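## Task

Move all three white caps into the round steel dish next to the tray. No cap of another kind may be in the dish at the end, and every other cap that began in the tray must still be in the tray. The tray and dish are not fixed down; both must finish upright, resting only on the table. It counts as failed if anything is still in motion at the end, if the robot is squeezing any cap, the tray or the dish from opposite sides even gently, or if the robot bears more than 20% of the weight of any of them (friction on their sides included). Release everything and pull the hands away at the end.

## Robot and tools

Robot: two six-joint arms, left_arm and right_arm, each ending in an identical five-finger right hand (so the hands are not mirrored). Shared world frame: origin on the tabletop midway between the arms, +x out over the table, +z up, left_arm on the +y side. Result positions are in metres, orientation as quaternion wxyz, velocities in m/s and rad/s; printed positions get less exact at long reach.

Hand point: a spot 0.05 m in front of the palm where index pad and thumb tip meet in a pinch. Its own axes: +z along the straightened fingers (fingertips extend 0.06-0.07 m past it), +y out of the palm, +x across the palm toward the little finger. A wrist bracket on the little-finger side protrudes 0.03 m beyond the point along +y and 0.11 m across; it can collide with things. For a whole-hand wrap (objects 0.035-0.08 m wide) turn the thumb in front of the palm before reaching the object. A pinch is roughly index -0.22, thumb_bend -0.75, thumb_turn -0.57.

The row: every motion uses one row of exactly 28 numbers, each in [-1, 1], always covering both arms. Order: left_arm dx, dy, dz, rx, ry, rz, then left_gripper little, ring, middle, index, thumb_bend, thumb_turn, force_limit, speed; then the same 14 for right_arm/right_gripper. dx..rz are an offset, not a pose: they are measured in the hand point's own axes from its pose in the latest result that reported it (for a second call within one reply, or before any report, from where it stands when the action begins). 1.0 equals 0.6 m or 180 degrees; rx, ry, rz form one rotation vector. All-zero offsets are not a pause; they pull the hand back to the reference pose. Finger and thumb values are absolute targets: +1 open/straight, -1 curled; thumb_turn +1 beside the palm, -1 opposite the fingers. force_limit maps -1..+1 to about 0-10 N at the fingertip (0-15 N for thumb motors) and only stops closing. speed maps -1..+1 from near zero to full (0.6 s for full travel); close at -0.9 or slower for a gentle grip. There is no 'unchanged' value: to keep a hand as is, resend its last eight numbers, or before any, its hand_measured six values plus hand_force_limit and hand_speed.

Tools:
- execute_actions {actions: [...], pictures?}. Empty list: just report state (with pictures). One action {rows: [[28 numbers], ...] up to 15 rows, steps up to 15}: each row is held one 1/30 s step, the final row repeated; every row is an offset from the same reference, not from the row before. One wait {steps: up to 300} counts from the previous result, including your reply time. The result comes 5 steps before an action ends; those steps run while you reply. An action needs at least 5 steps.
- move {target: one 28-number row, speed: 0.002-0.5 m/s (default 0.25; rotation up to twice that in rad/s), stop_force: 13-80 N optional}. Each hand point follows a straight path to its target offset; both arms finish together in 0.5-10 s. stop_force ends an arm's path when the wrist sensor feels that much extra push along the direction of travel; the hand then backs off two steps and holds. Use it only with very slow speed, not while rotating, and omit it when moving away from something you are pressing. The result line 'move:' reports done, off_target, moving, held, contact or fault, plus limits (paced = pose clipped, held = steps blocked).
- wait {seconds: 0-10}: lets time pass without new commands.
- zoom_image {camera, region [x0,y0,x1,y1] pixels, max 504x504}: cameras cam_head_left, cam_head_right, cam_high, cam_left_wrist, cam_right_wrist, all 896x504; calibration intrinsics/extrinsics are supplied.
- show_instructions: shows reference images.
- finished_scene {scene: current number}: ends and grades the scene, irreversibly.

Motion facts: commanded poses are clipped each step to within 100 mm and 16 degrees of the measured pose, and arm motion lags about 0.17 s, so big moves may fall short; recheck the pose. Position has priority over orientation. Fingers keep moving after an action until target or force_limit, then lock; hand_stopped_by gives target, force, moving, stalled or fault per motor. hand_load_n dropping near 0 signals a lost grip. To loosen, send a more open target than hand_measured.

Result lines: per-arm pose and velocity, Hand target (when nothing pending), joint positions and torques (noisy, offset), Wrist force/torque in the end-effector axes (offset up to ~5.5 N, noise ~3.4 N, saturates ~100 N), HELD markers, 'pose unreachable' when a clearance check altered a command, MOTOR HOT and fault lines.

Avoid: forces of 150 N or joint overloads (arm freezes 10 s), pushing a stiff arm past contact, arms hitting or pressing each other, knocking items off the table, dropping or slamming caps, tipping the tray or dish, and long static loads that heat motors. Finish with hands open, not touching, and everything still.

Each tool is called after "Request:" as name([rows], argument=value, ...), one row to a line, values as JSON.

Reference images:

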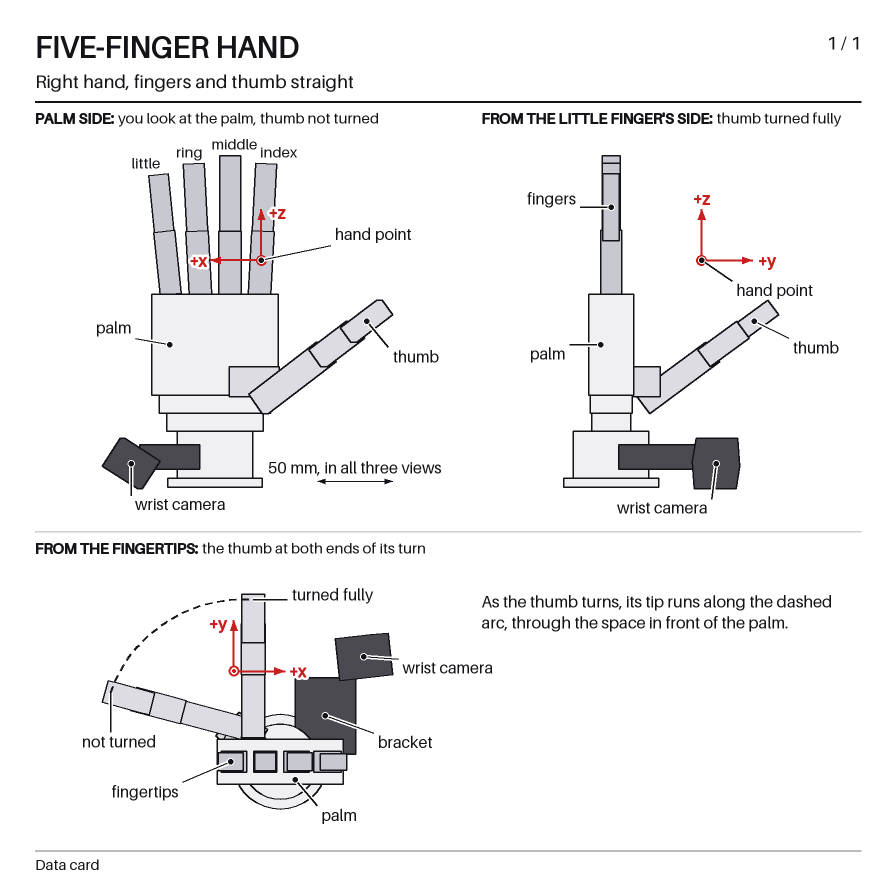

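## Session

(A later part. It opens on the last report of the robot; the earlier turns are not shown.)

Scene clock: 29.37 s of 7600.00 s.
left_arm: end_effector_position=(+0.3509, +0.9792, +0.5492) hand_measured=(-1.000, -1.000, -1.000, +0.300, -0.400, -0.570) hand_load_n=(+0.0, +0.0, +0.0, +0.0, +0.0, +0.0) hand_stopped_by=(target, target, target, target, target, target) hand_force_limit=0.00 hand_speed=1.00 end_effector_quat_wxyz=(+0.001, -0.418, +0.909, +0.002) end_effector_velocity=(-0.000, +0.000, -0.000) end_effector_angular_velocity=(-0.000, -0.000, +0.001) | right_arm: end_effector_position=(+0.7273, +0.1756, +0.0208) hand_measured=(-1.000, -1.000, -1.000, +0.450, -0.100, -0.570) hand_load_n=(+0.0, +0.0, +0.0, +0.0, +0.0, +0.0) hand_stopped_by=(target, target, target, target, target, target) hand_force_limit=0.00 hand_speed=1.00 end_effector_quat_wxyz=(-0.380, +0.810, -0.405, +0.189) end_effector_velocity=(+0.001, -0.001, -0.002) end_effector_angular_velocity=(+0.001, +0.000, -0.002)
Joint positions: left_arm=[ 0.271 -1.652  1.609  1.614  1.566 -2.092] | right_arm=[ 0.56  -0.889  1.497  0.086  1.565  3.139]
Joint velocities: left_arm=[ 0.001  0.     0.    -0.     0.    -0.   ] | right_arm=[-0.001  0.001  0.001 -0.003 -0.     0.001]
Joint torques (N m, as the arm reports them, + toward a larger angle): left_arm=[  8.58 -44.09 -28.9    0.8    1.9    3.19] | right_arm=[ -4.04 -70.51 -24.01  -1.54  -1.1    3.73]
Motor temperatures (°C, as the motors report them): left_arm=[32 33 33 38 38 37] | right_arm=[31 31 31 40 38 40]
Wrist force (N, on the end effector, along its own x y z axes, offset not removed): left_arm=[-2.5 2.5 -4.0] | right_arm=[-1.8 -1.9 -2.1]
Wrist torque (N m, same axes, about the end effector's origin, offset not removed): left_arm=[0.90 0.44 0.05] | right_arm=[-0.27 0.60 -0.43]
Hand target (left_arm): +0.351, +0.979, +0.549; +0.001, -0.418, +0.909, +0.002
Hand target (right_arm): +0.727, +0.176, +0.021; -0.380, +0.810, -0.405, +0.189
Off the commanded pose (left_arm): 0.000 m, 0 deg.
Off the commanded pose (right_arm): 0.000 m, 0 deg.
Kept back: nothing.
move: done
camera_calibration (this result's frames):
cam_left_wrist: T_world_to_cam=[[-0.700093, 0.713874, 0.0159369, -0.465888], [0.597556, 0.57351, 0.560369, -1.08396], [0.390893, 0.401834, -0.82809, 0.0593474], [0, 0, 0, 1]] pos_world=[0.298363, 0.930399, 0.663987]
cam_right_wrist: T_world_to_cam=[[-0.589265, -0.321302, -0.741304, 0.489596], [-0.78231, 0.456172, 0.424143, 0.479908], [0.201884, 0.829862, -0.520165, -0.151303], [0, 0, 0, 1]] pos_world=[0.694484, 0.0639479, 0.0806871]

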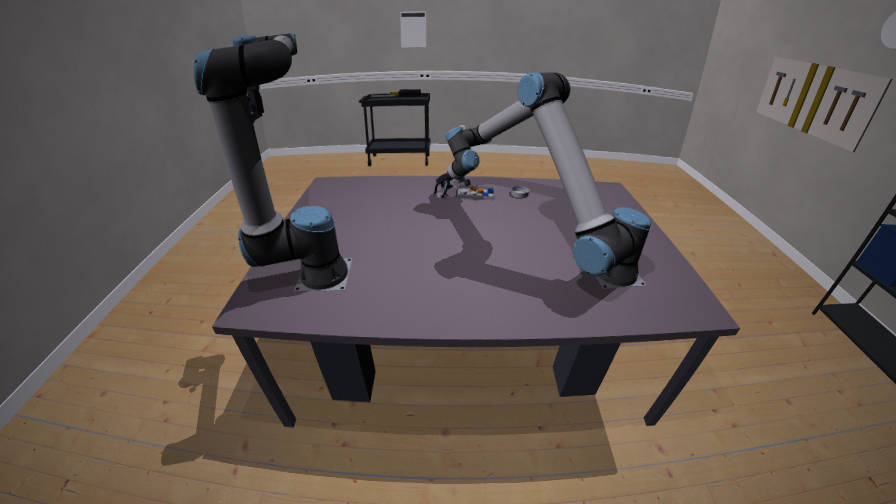

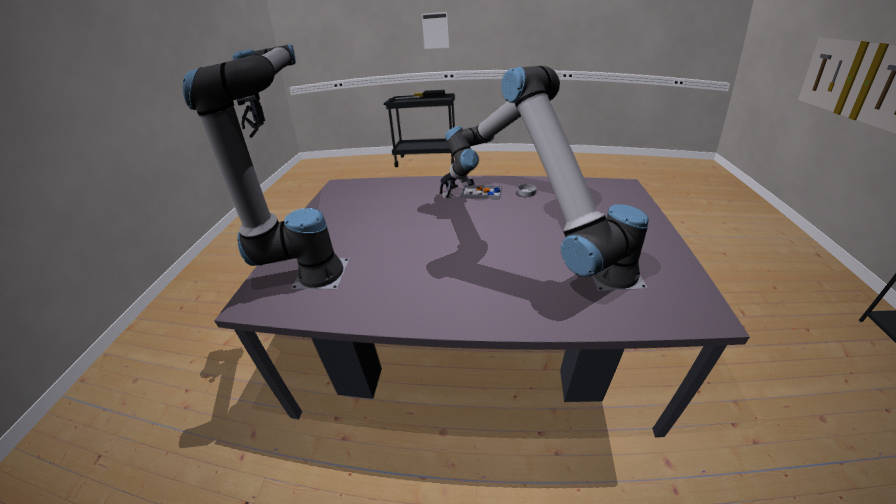

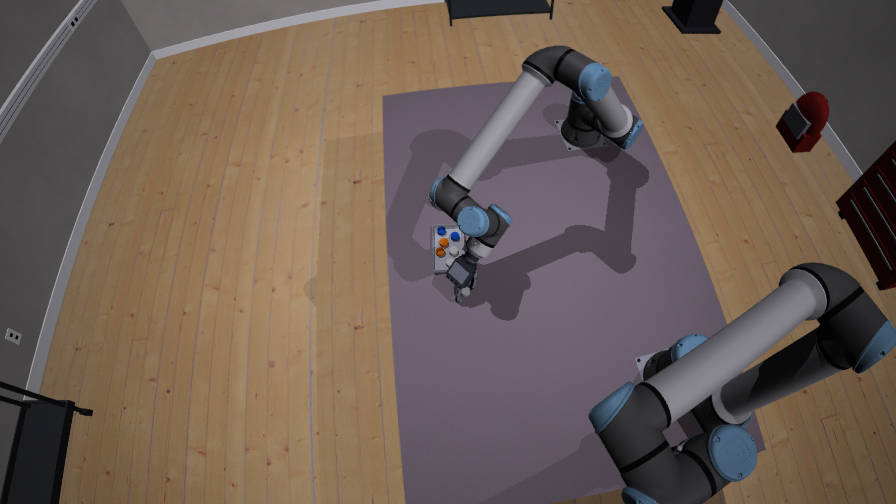

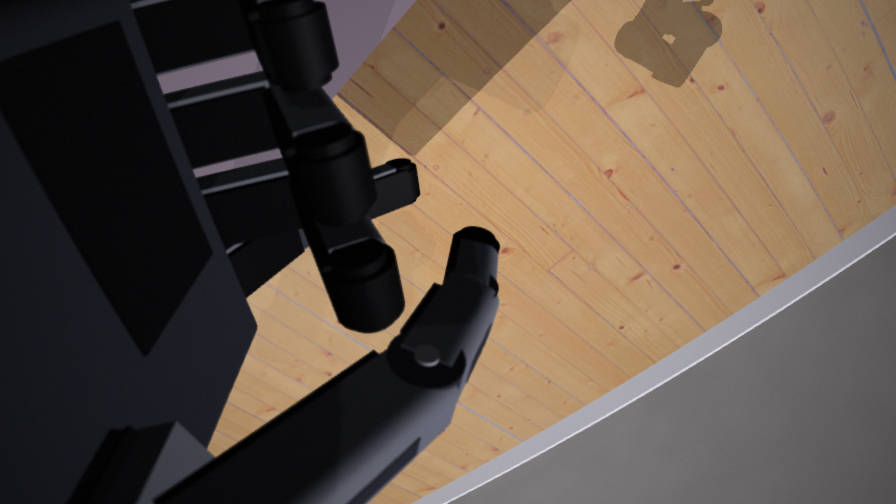

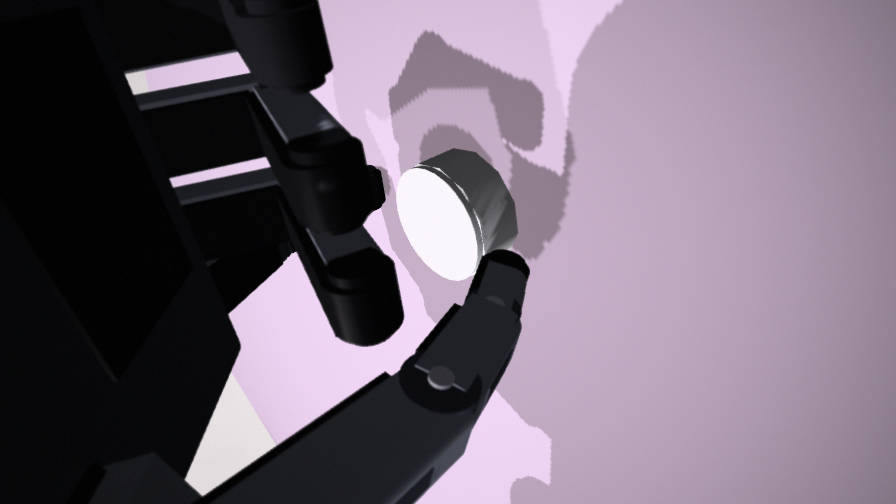

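Request:
move(target=[0,0,0,0,0,0,-1,-1,-1,0.3,-0.4,-0.57,0,1, 0,0,0,0,0,0,-1,-1,-1,-0.3,-0.1,-0.57,0,-0.5])

Request:
zoom_image(camera="cam_high", region=[430,240,510,320])

Scene clock: 30.33 s of 7600.00 s.
left_arm: end_effector_position=(+0.3509, +0.9792, +0.5492) hand_measured=(-1.000, -1.000, -1.000, +0.300, -0.400, -0.570) hand_load_n=(+0.0, +0.0, +0.0, +0.0, +0.0, +0.0) hand_stopped_by=(target, target, target, target, target, target) hand_force_limit=0.00 hand_speed=1.00 end_effector_quat_wxyz=(+0.001, -0.418, +0.909, +0.002) end_effector_velocity=(-0.001, +0.001, -0.000) end_effector_angular_velocity=(-0.000, +0.000, +0.003) | right_arm: end_effector_position=(+0.7273, +0.1755, +0.0207) hand_measured=(-1.000, -1.000, -1.000, +0.066, -0.096, -0.570) hand_load_n=(+0.0, +0.0, +0.0, +7.5, +5.5, +0.0) hand_stopped_by=(target, target, target, force, target, target) hand_force_limit=0.00 hand_speed=-0.50 end_effector_quat_wxyz=(-0.380, +0.810, -0.405, +0.189) end_effector_velocity=(-0.001, +0.000, -0.000) end_effector_angular_velocity=(-0.000, +0.000, +0.000)
Joint positions: left_arm=[ 0.271 -1.652  1.609  1.614  1.566 -2.092] | right_arm=[ 0.56  -0.889  1.497  0.086  1.565  3.139]
Joint velocities: left_arm=[ 0.003  0.     0.     0.    -0.     0.   ] | right_arm=[ 0.001 -0.     0.     0.     0.     0.001]
Joint torques (N m, as the arm reports them, + toward a larger angle): left_arm=[  7.95 -42.49 -28.36   1.14   1.34   2.88] | right_arm=[ -4.72 -92.92 -32.1    3.81  -0.43   3.21]
Motor temperatures (°C, as the motors report them): left_arm=[32 33 33 38 38 37] | right_arm=[31 31 31 40 38 40]
Wrist force (N, on the end effector, along its own x y z axes, offset not removed): left_arm=[-2.7 7.1 -7.1] | right_arm=[-2.2 -2.5 -1.9]
Wrist torque (N m, same axes, about the end effector's origin, offset not removed): left_arm=[1.55 0.60 0.05] | right_arm=[-0.33 0.57 -0.43]
Hand target (left_arm): +0.351, +0.979, +0.549; +0.001, -0.418, +0.909, +0.002
Hand target (right_arm): +0.727, +0.176, +0.021; -0.380, +0.810, -0.405, +0.189
Off the commanded pose (left_arm): 0.000 m, 0 deg.
Off the commanded pose (right_arm): 0.000 m, 0 deg.
Kept back: nothing.
move: done
camera_calibration (this result's frames):
cam_left_wrist: T_world_to_cam=[[-0.700093, 0.713874, 0.015937, -0.465888], [0.597556, 0.57351, 0.560369, -1.08396], [0.390893, 0.401834, -0.82809, 0.0593472], [0, 0, 0, 1]] pos_world=[0.298363, 0.930399, 0.663987]
cam_right_wrist: T_world_to_cam=[[-0.589308, -0.32132, -0.741262, 0.489561], [-0.782284, 0.456191, 0.424172, 0.479899], [0.201862, 0.829845, -0.5202, -0.151294], [0, 0, 0, 1]] pos_world=[0.69446, 0.0639308, 0.0806303]

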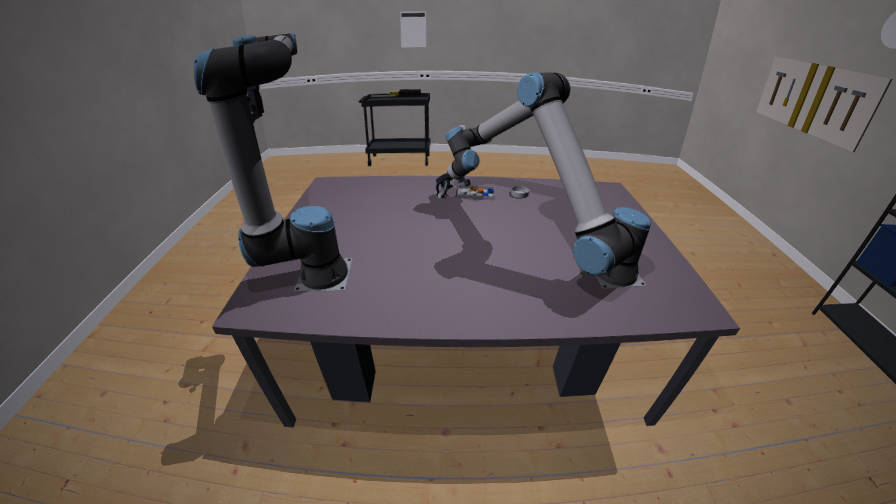

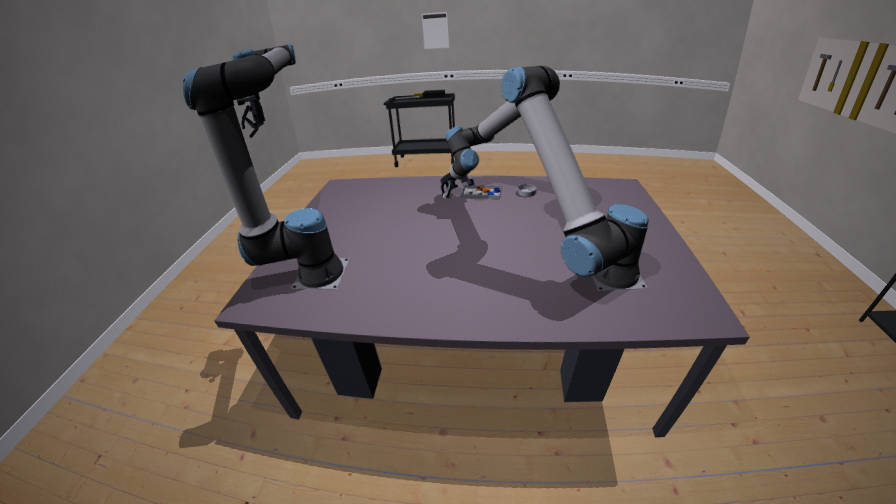

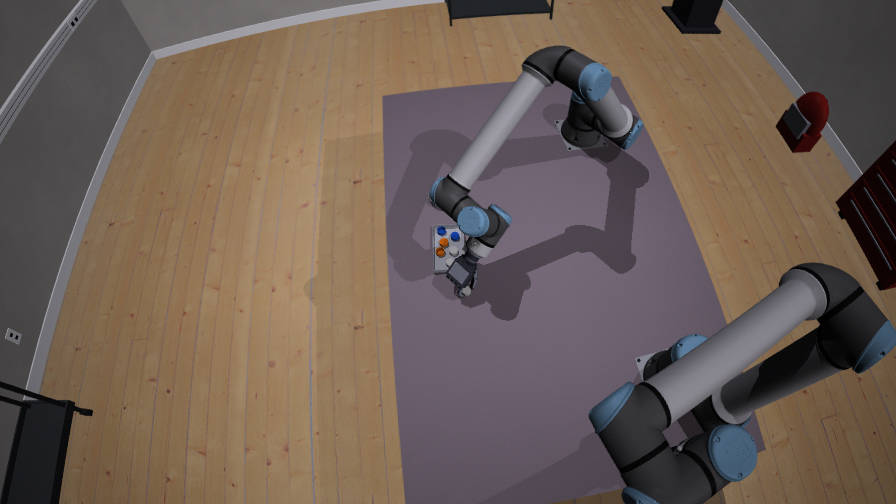

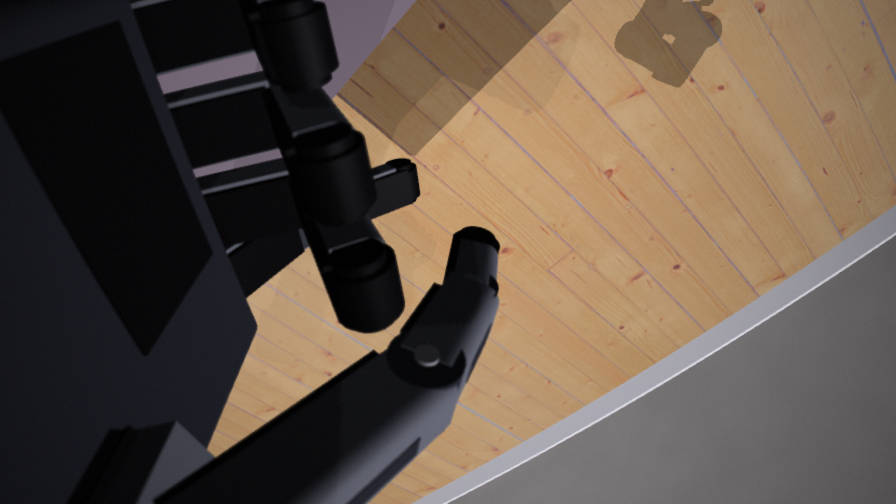

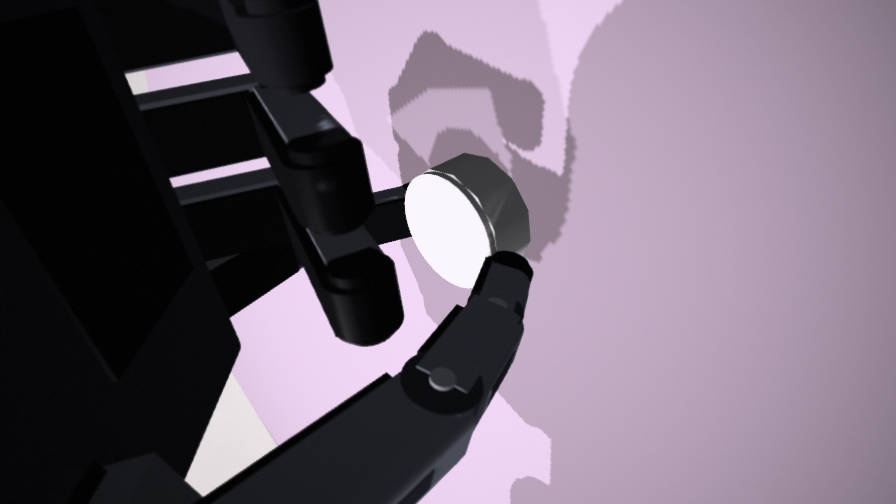

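Region (430, 240, 510, 320) of cam_high's 896x504 image, scaled by 6.300, with more detail than that image has.

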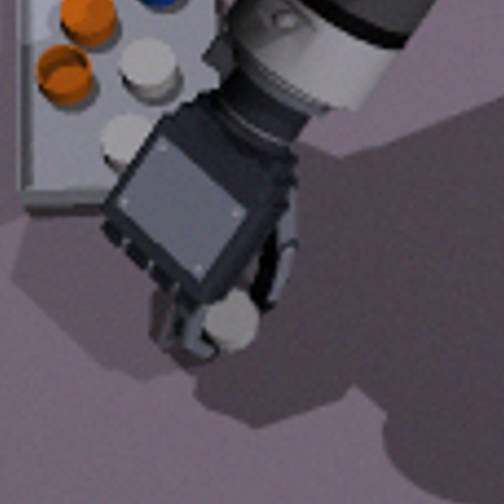

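Request:
move(target=[0,0,0,0,0,0,-1,-1,-1,0.3,-0.4,-0.57,0,1, 0,-0.102,-0.086,0,0,0,-1,-1,-1,-0.3,-0.1,-0.57,0,-0.5], speed=0.15)

Request:
move(target=[0,0,0,0,0,0,-1,-1,-1,0.3,-0.4,-0.57,0,1, 0.627,0.233,-0.277,0,0,0,-1,-1,-1,-0.3,-0.1,-0.57,0,-0.5])

Request:
zoom_image(camera="cam_high", region=[390,150,510,270])

Scene clock: 31.63 s of 7600.00 s.
left_arm: end_effector_position=(+0.3509, +0.9792, +0.5492) hand_measured=(-1.000, -1.000, -1.000, +0.300, -0.400, -0.570) hand_load_n=(+0.0, +0.0, +0.0, +0.0, +0.0, +0.0) hand_stopped_by=(target, target, target, target, target, target) hand_force_limit=0.00 hand_speed=1.00 end_effector_quat_wxyz=(+0.001, -0.418, +0.909, +0.002) end_effector_velocity=(-0.000, +0.000, +0.000) end_effector_angular_velocity=(+0.000, -0.001, +0.001) | right_arm: end_effector_position=(+0.7269, +0.1753, +0.1006) hand_measured=(-1.000, -1.000, -1.000, +0.066, -0.096, -0.570) hand_load_n=(+0.0, +0.0, +0.0, +7.5, +6.0, +0.0) hand_stopped_by=(target, target, target, force, target, target) hand_force_limit=0.00 hand_speed=-0.50 end_effector_quat_wxyz=(-0.380, +0.810, -0.405, +0.189) end_effector_velocity=(+0.000, -0.000, +0.002) end_effector_angular_velocity=(+0.000, +0.000, -0.000)
Joint positions: left_arm=[ 0.271 -1.652  1.609  1.614  1.566 -2.092] | right_arm=[ 0.56  -0.958  1.454  0.198  1.565  3.139]
Joint velocities: left_arm=[ 0.    -0.001 -0.    -0.     0.    -0.   ] | right_arm=[-0.    -0.001 -0.001  0.002 -0.001  0.   ]
Joint torques (N m, as the arm reports them, + toward a larger angle): left_arm=[  9.86 -43.44 -28.55   1.21   1.68   3.13] | right_arm=[-15.69 -90.48 -44.58   3.42  -2.54   1.74]
Motor temperatures (°C, as the motors report them): left_arm=[32 33 33 38 38 37] | right_arm=[31 31 31 40 38 40]
Wrist force (N, on the end effector, along its own x y z axes, offset not removed): left_arm=[-3.0 1.0 -1.0] | right_arm=[-0.6 -0.1 -3.0]
Wrist torque (N m, same axes, about the end effector's origin, offset not removed): left_arm=[0.36 0.48 0.05] | right_arm=[0.06 0.39 -0.30]
Hand target (left_arm): +0.351, +0.979, +0.549; +0.001, -0.418, +0.909, +0.002
Hand target (right_arm): +0.727, +0.175, +0.101; -0.380, +0.810, -0.405, +0.189
Off the commanded pose (left_arm): 0.000 m, 0 deg.
Off the commanded pose (right_arm): 0.000 m, 0 deg.
Kept back: nothing.
move: done
camera_calibration (this result's frames):
cam_left_wrist: T_world_to_cam=[[-0.700093, 0.713874, 0.015937, -0.465888], [0.597556, 0.57351, 0.560369, -1.08396], [0.390893, 0.401834, -0.82809, 0.0593472], [0, 0, 0, 1]] pos_world=[0.298363, 0.930399, 0.663987]
cam_right_wrist: T_world_to_cam=[[-0.589321, -0.321318, -0.741253, 0.548514], [-0.782276, 0.456189, 0.424188, 0.44585], [0.201852, 0.829848, -0.520201, -0.10945], [0, 0, 0, 1]] pos_world=[0.694121, 0.0636824, 0.160528]

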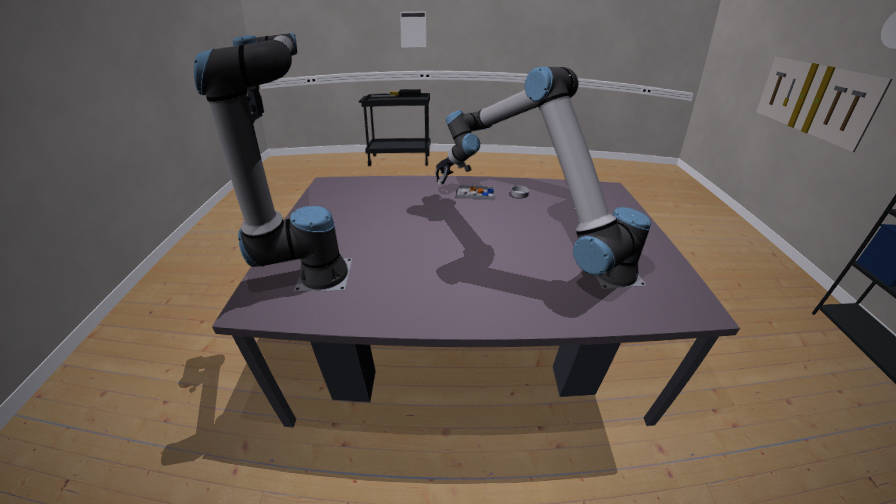

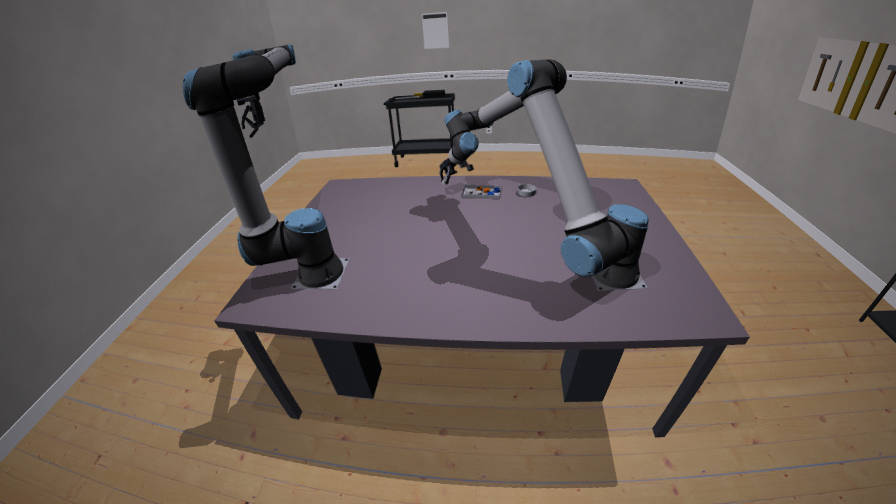

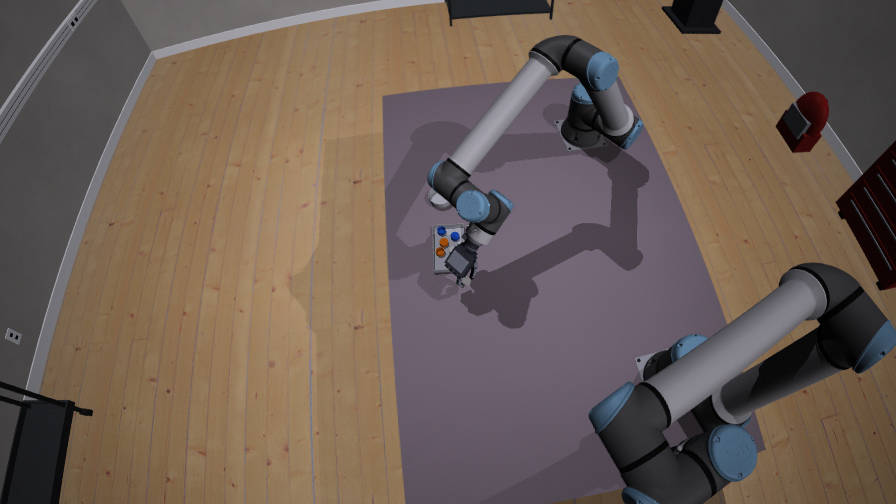

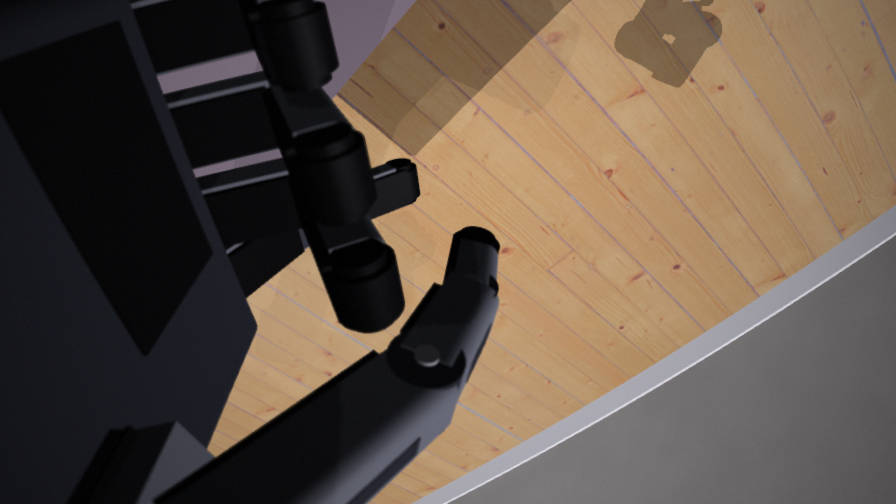

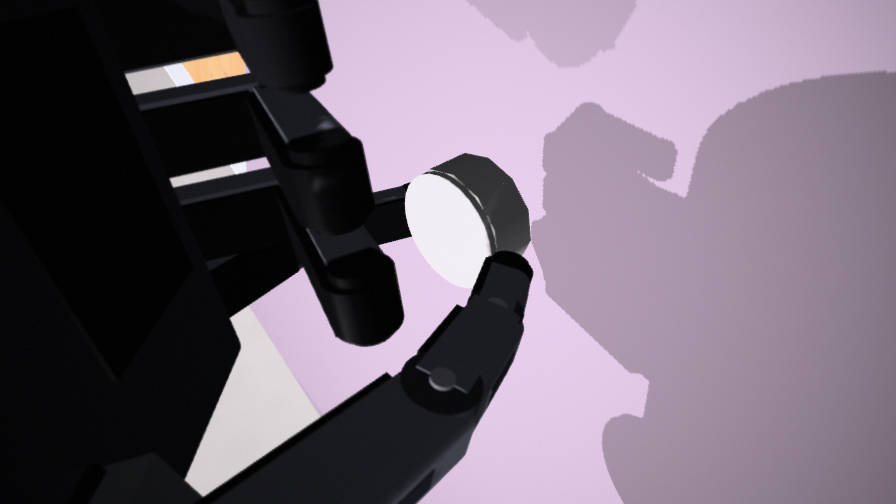

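Scene clock: 33.93 s of 7600.00 s.
left_arm: end_effector_position=(+0.3509, +0.9792, +0.5492) hand_measured=(-1.000, -1.000, -1.000, +0.300, -0.400, -0.570) hand_load_n=(+0.0, +0.0, +0.0, +0.0, +0.0, +0.0) hand_stopped_by=(target, target, target, target, target, target) hand_force_limit=0.00 hand_speed=1.00 end_effector_quat_wxyz=(+0.001, -0.418, +0.909, +0.002) end_effector_velocity=(-0.001, +0.000, +0.000) end_effector_angular_velocity=(+0.000, -0.001, +0.001) | right_arm: end_effector_position=(+0.7799, -0.2558, +0.0994) hand_measured=(-1.000, -1.000, -1.000, +0.066, -0.096, -0.570) hand_load_n=(+0.0, +0.0, +0.0, +7.5, +6.0, +0.0) hand_stopped_by=(target, target, target, force, target, target) hand_force_limit=0.00 hand_speed=-0.50 end_effector_quat_wxyz=(-0.380, +0.810, -0.405, +0.189) end_effector_velocity=(+0.000, -0.001, -0.000) end_effector_angular_velocity=(+0.001, +0.001, +0.000)
Joint positions: left_arm=[ 0.271 -1.652  1.609  1.614  1.566 -2.092] | right_arm=[-0.081 -1.216  1.887  0.135  1.088  2.692]
Joint velocities: left_arm=[ 0.001 -0.001 -0.     0.    -0.    -0.   ] | right_arm=[-0.002  0.     0.     0.001 -0.002 -0.002]
Joint torques (N m, as the arm reports them, + toward a larger angle): left_arm=[  7.47 -43.04 -29.32   1.49   1.69   3.24] | right_arm=[-17.45 -69.57 -21.87   4.79  -3.39  -3.57]
Motor temperatures (°C, as the motors report them): left_arm=[32 33 33 38 38 37] | right_arm=[31 31 31 40 38 40]
Wrist force (N, on the end effector, along its own x y z axes, offset not removed): left_arm=[4.0 4.3 -1.6] | right_arm=[-1.1 -1.4 -1.8]
Wrist torque (N m, same axes, about the end effector's origin, offset not removed): left_arm=[1.02 -0.52 0.38] | right_arm=[-0.20 0.51 -0.37]
Hand target (left_arm): +0.351, +0.979, +0.549; +0.001, -0.418, +0.909, +0.002
Hand target (right_arm): +0.780, -0.256, +0.099; -0.380, +0.810, -0.405, +0.189
Off the commanded pose (left_arm): 0.000 m, 0 deg.
Off the commanded pose (right_arm): 0.001 m, 0 deg.
Kept back: nothing.
move: done
camera_calibration (this result's frames):
cam_left_wrist: T_world_to_cam=[[-0.700093, 0.713874, 0.0159369, -0.465888], [0.597556, 0.57351, 0.560369, -1.08396], [0.390893, 0.401834, -0.82809, 0.0593473], [0, 0, 0, 1]] pos_world=[0.298363, 0.930399, 0.663987]
cam_right_wrist: T_world_to_cam=[[-0.589481, -0.321563, -0.741019, 0.440353], [-0.782201, 0.456265, 0.424246, 0.684421], [0.201679, 0.82971, -0.520487, 0.237049], [0, 0, 0, 1]] pos_world=[0.747126, -0.367359, 0.159328]

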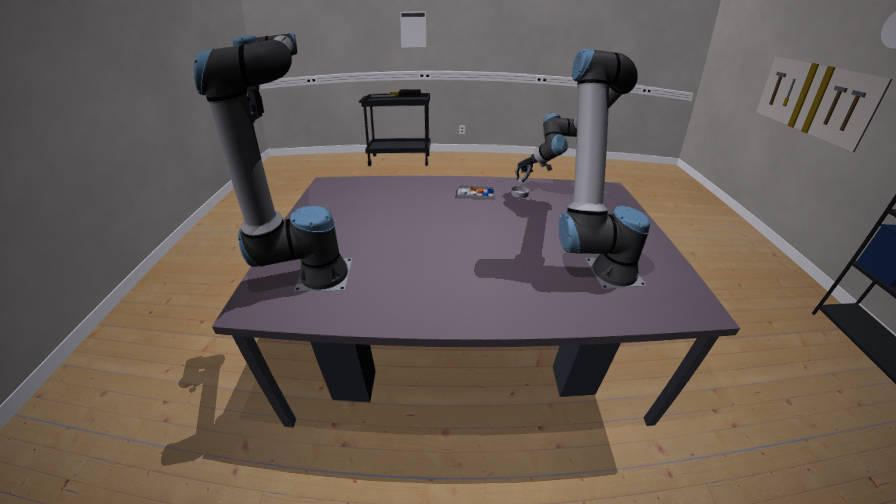

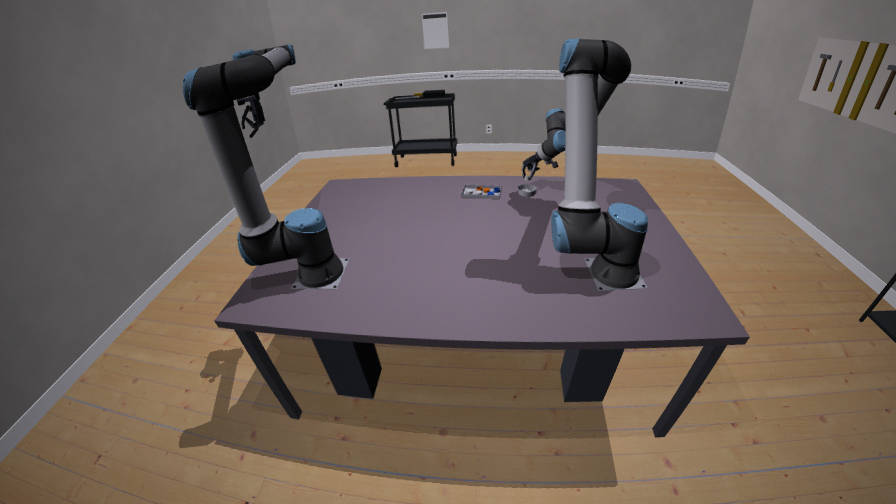

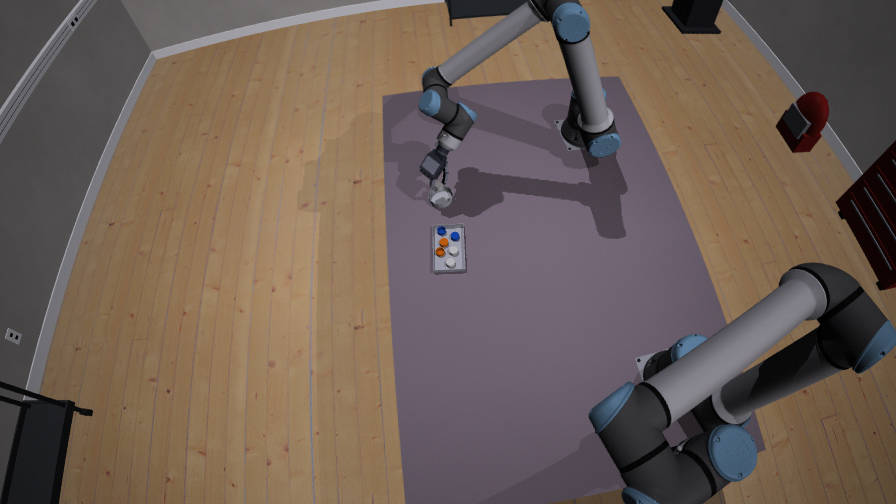

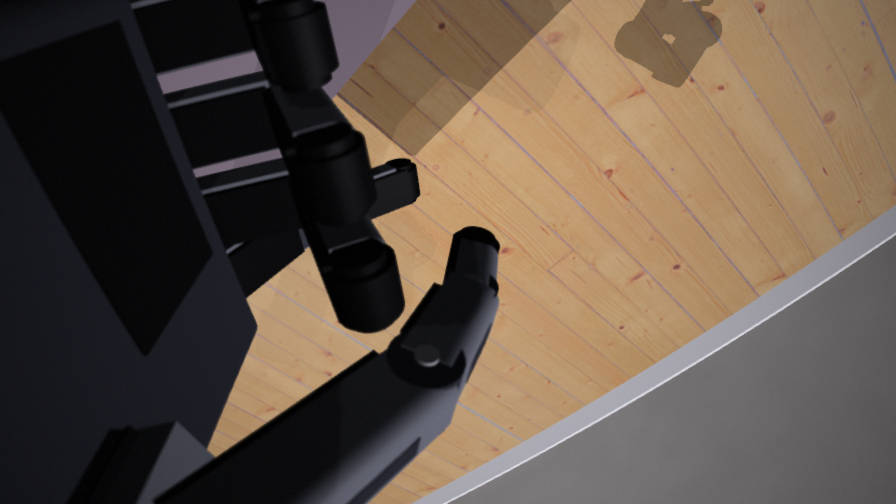

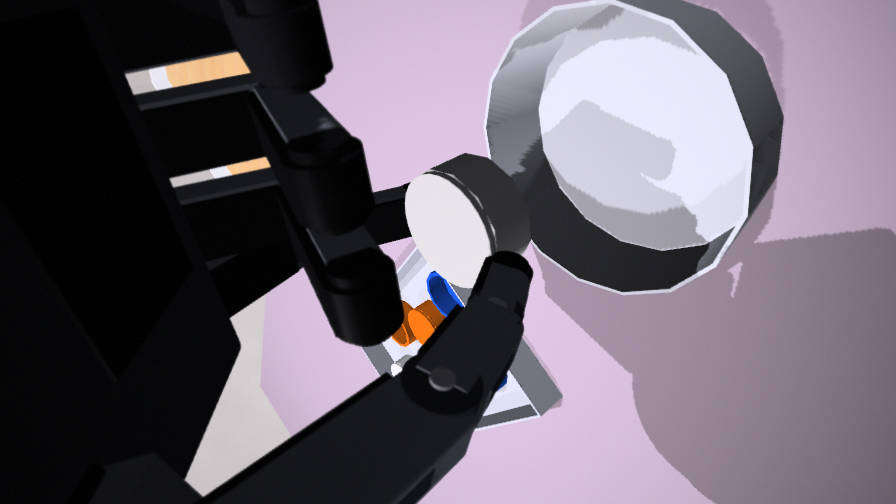

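Region (390, 150, 510, 270) of cam_high's 896x504 image, scaled by 4.200, with more detail than that image has.

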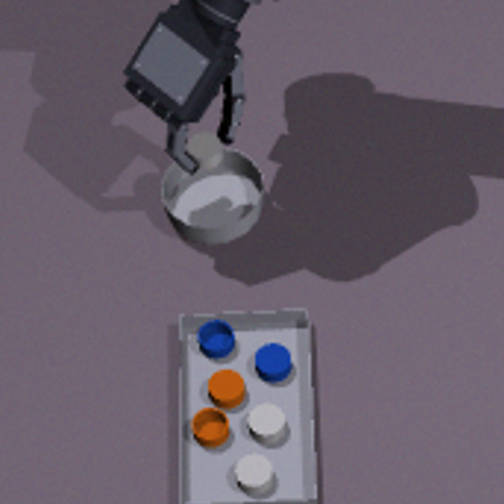

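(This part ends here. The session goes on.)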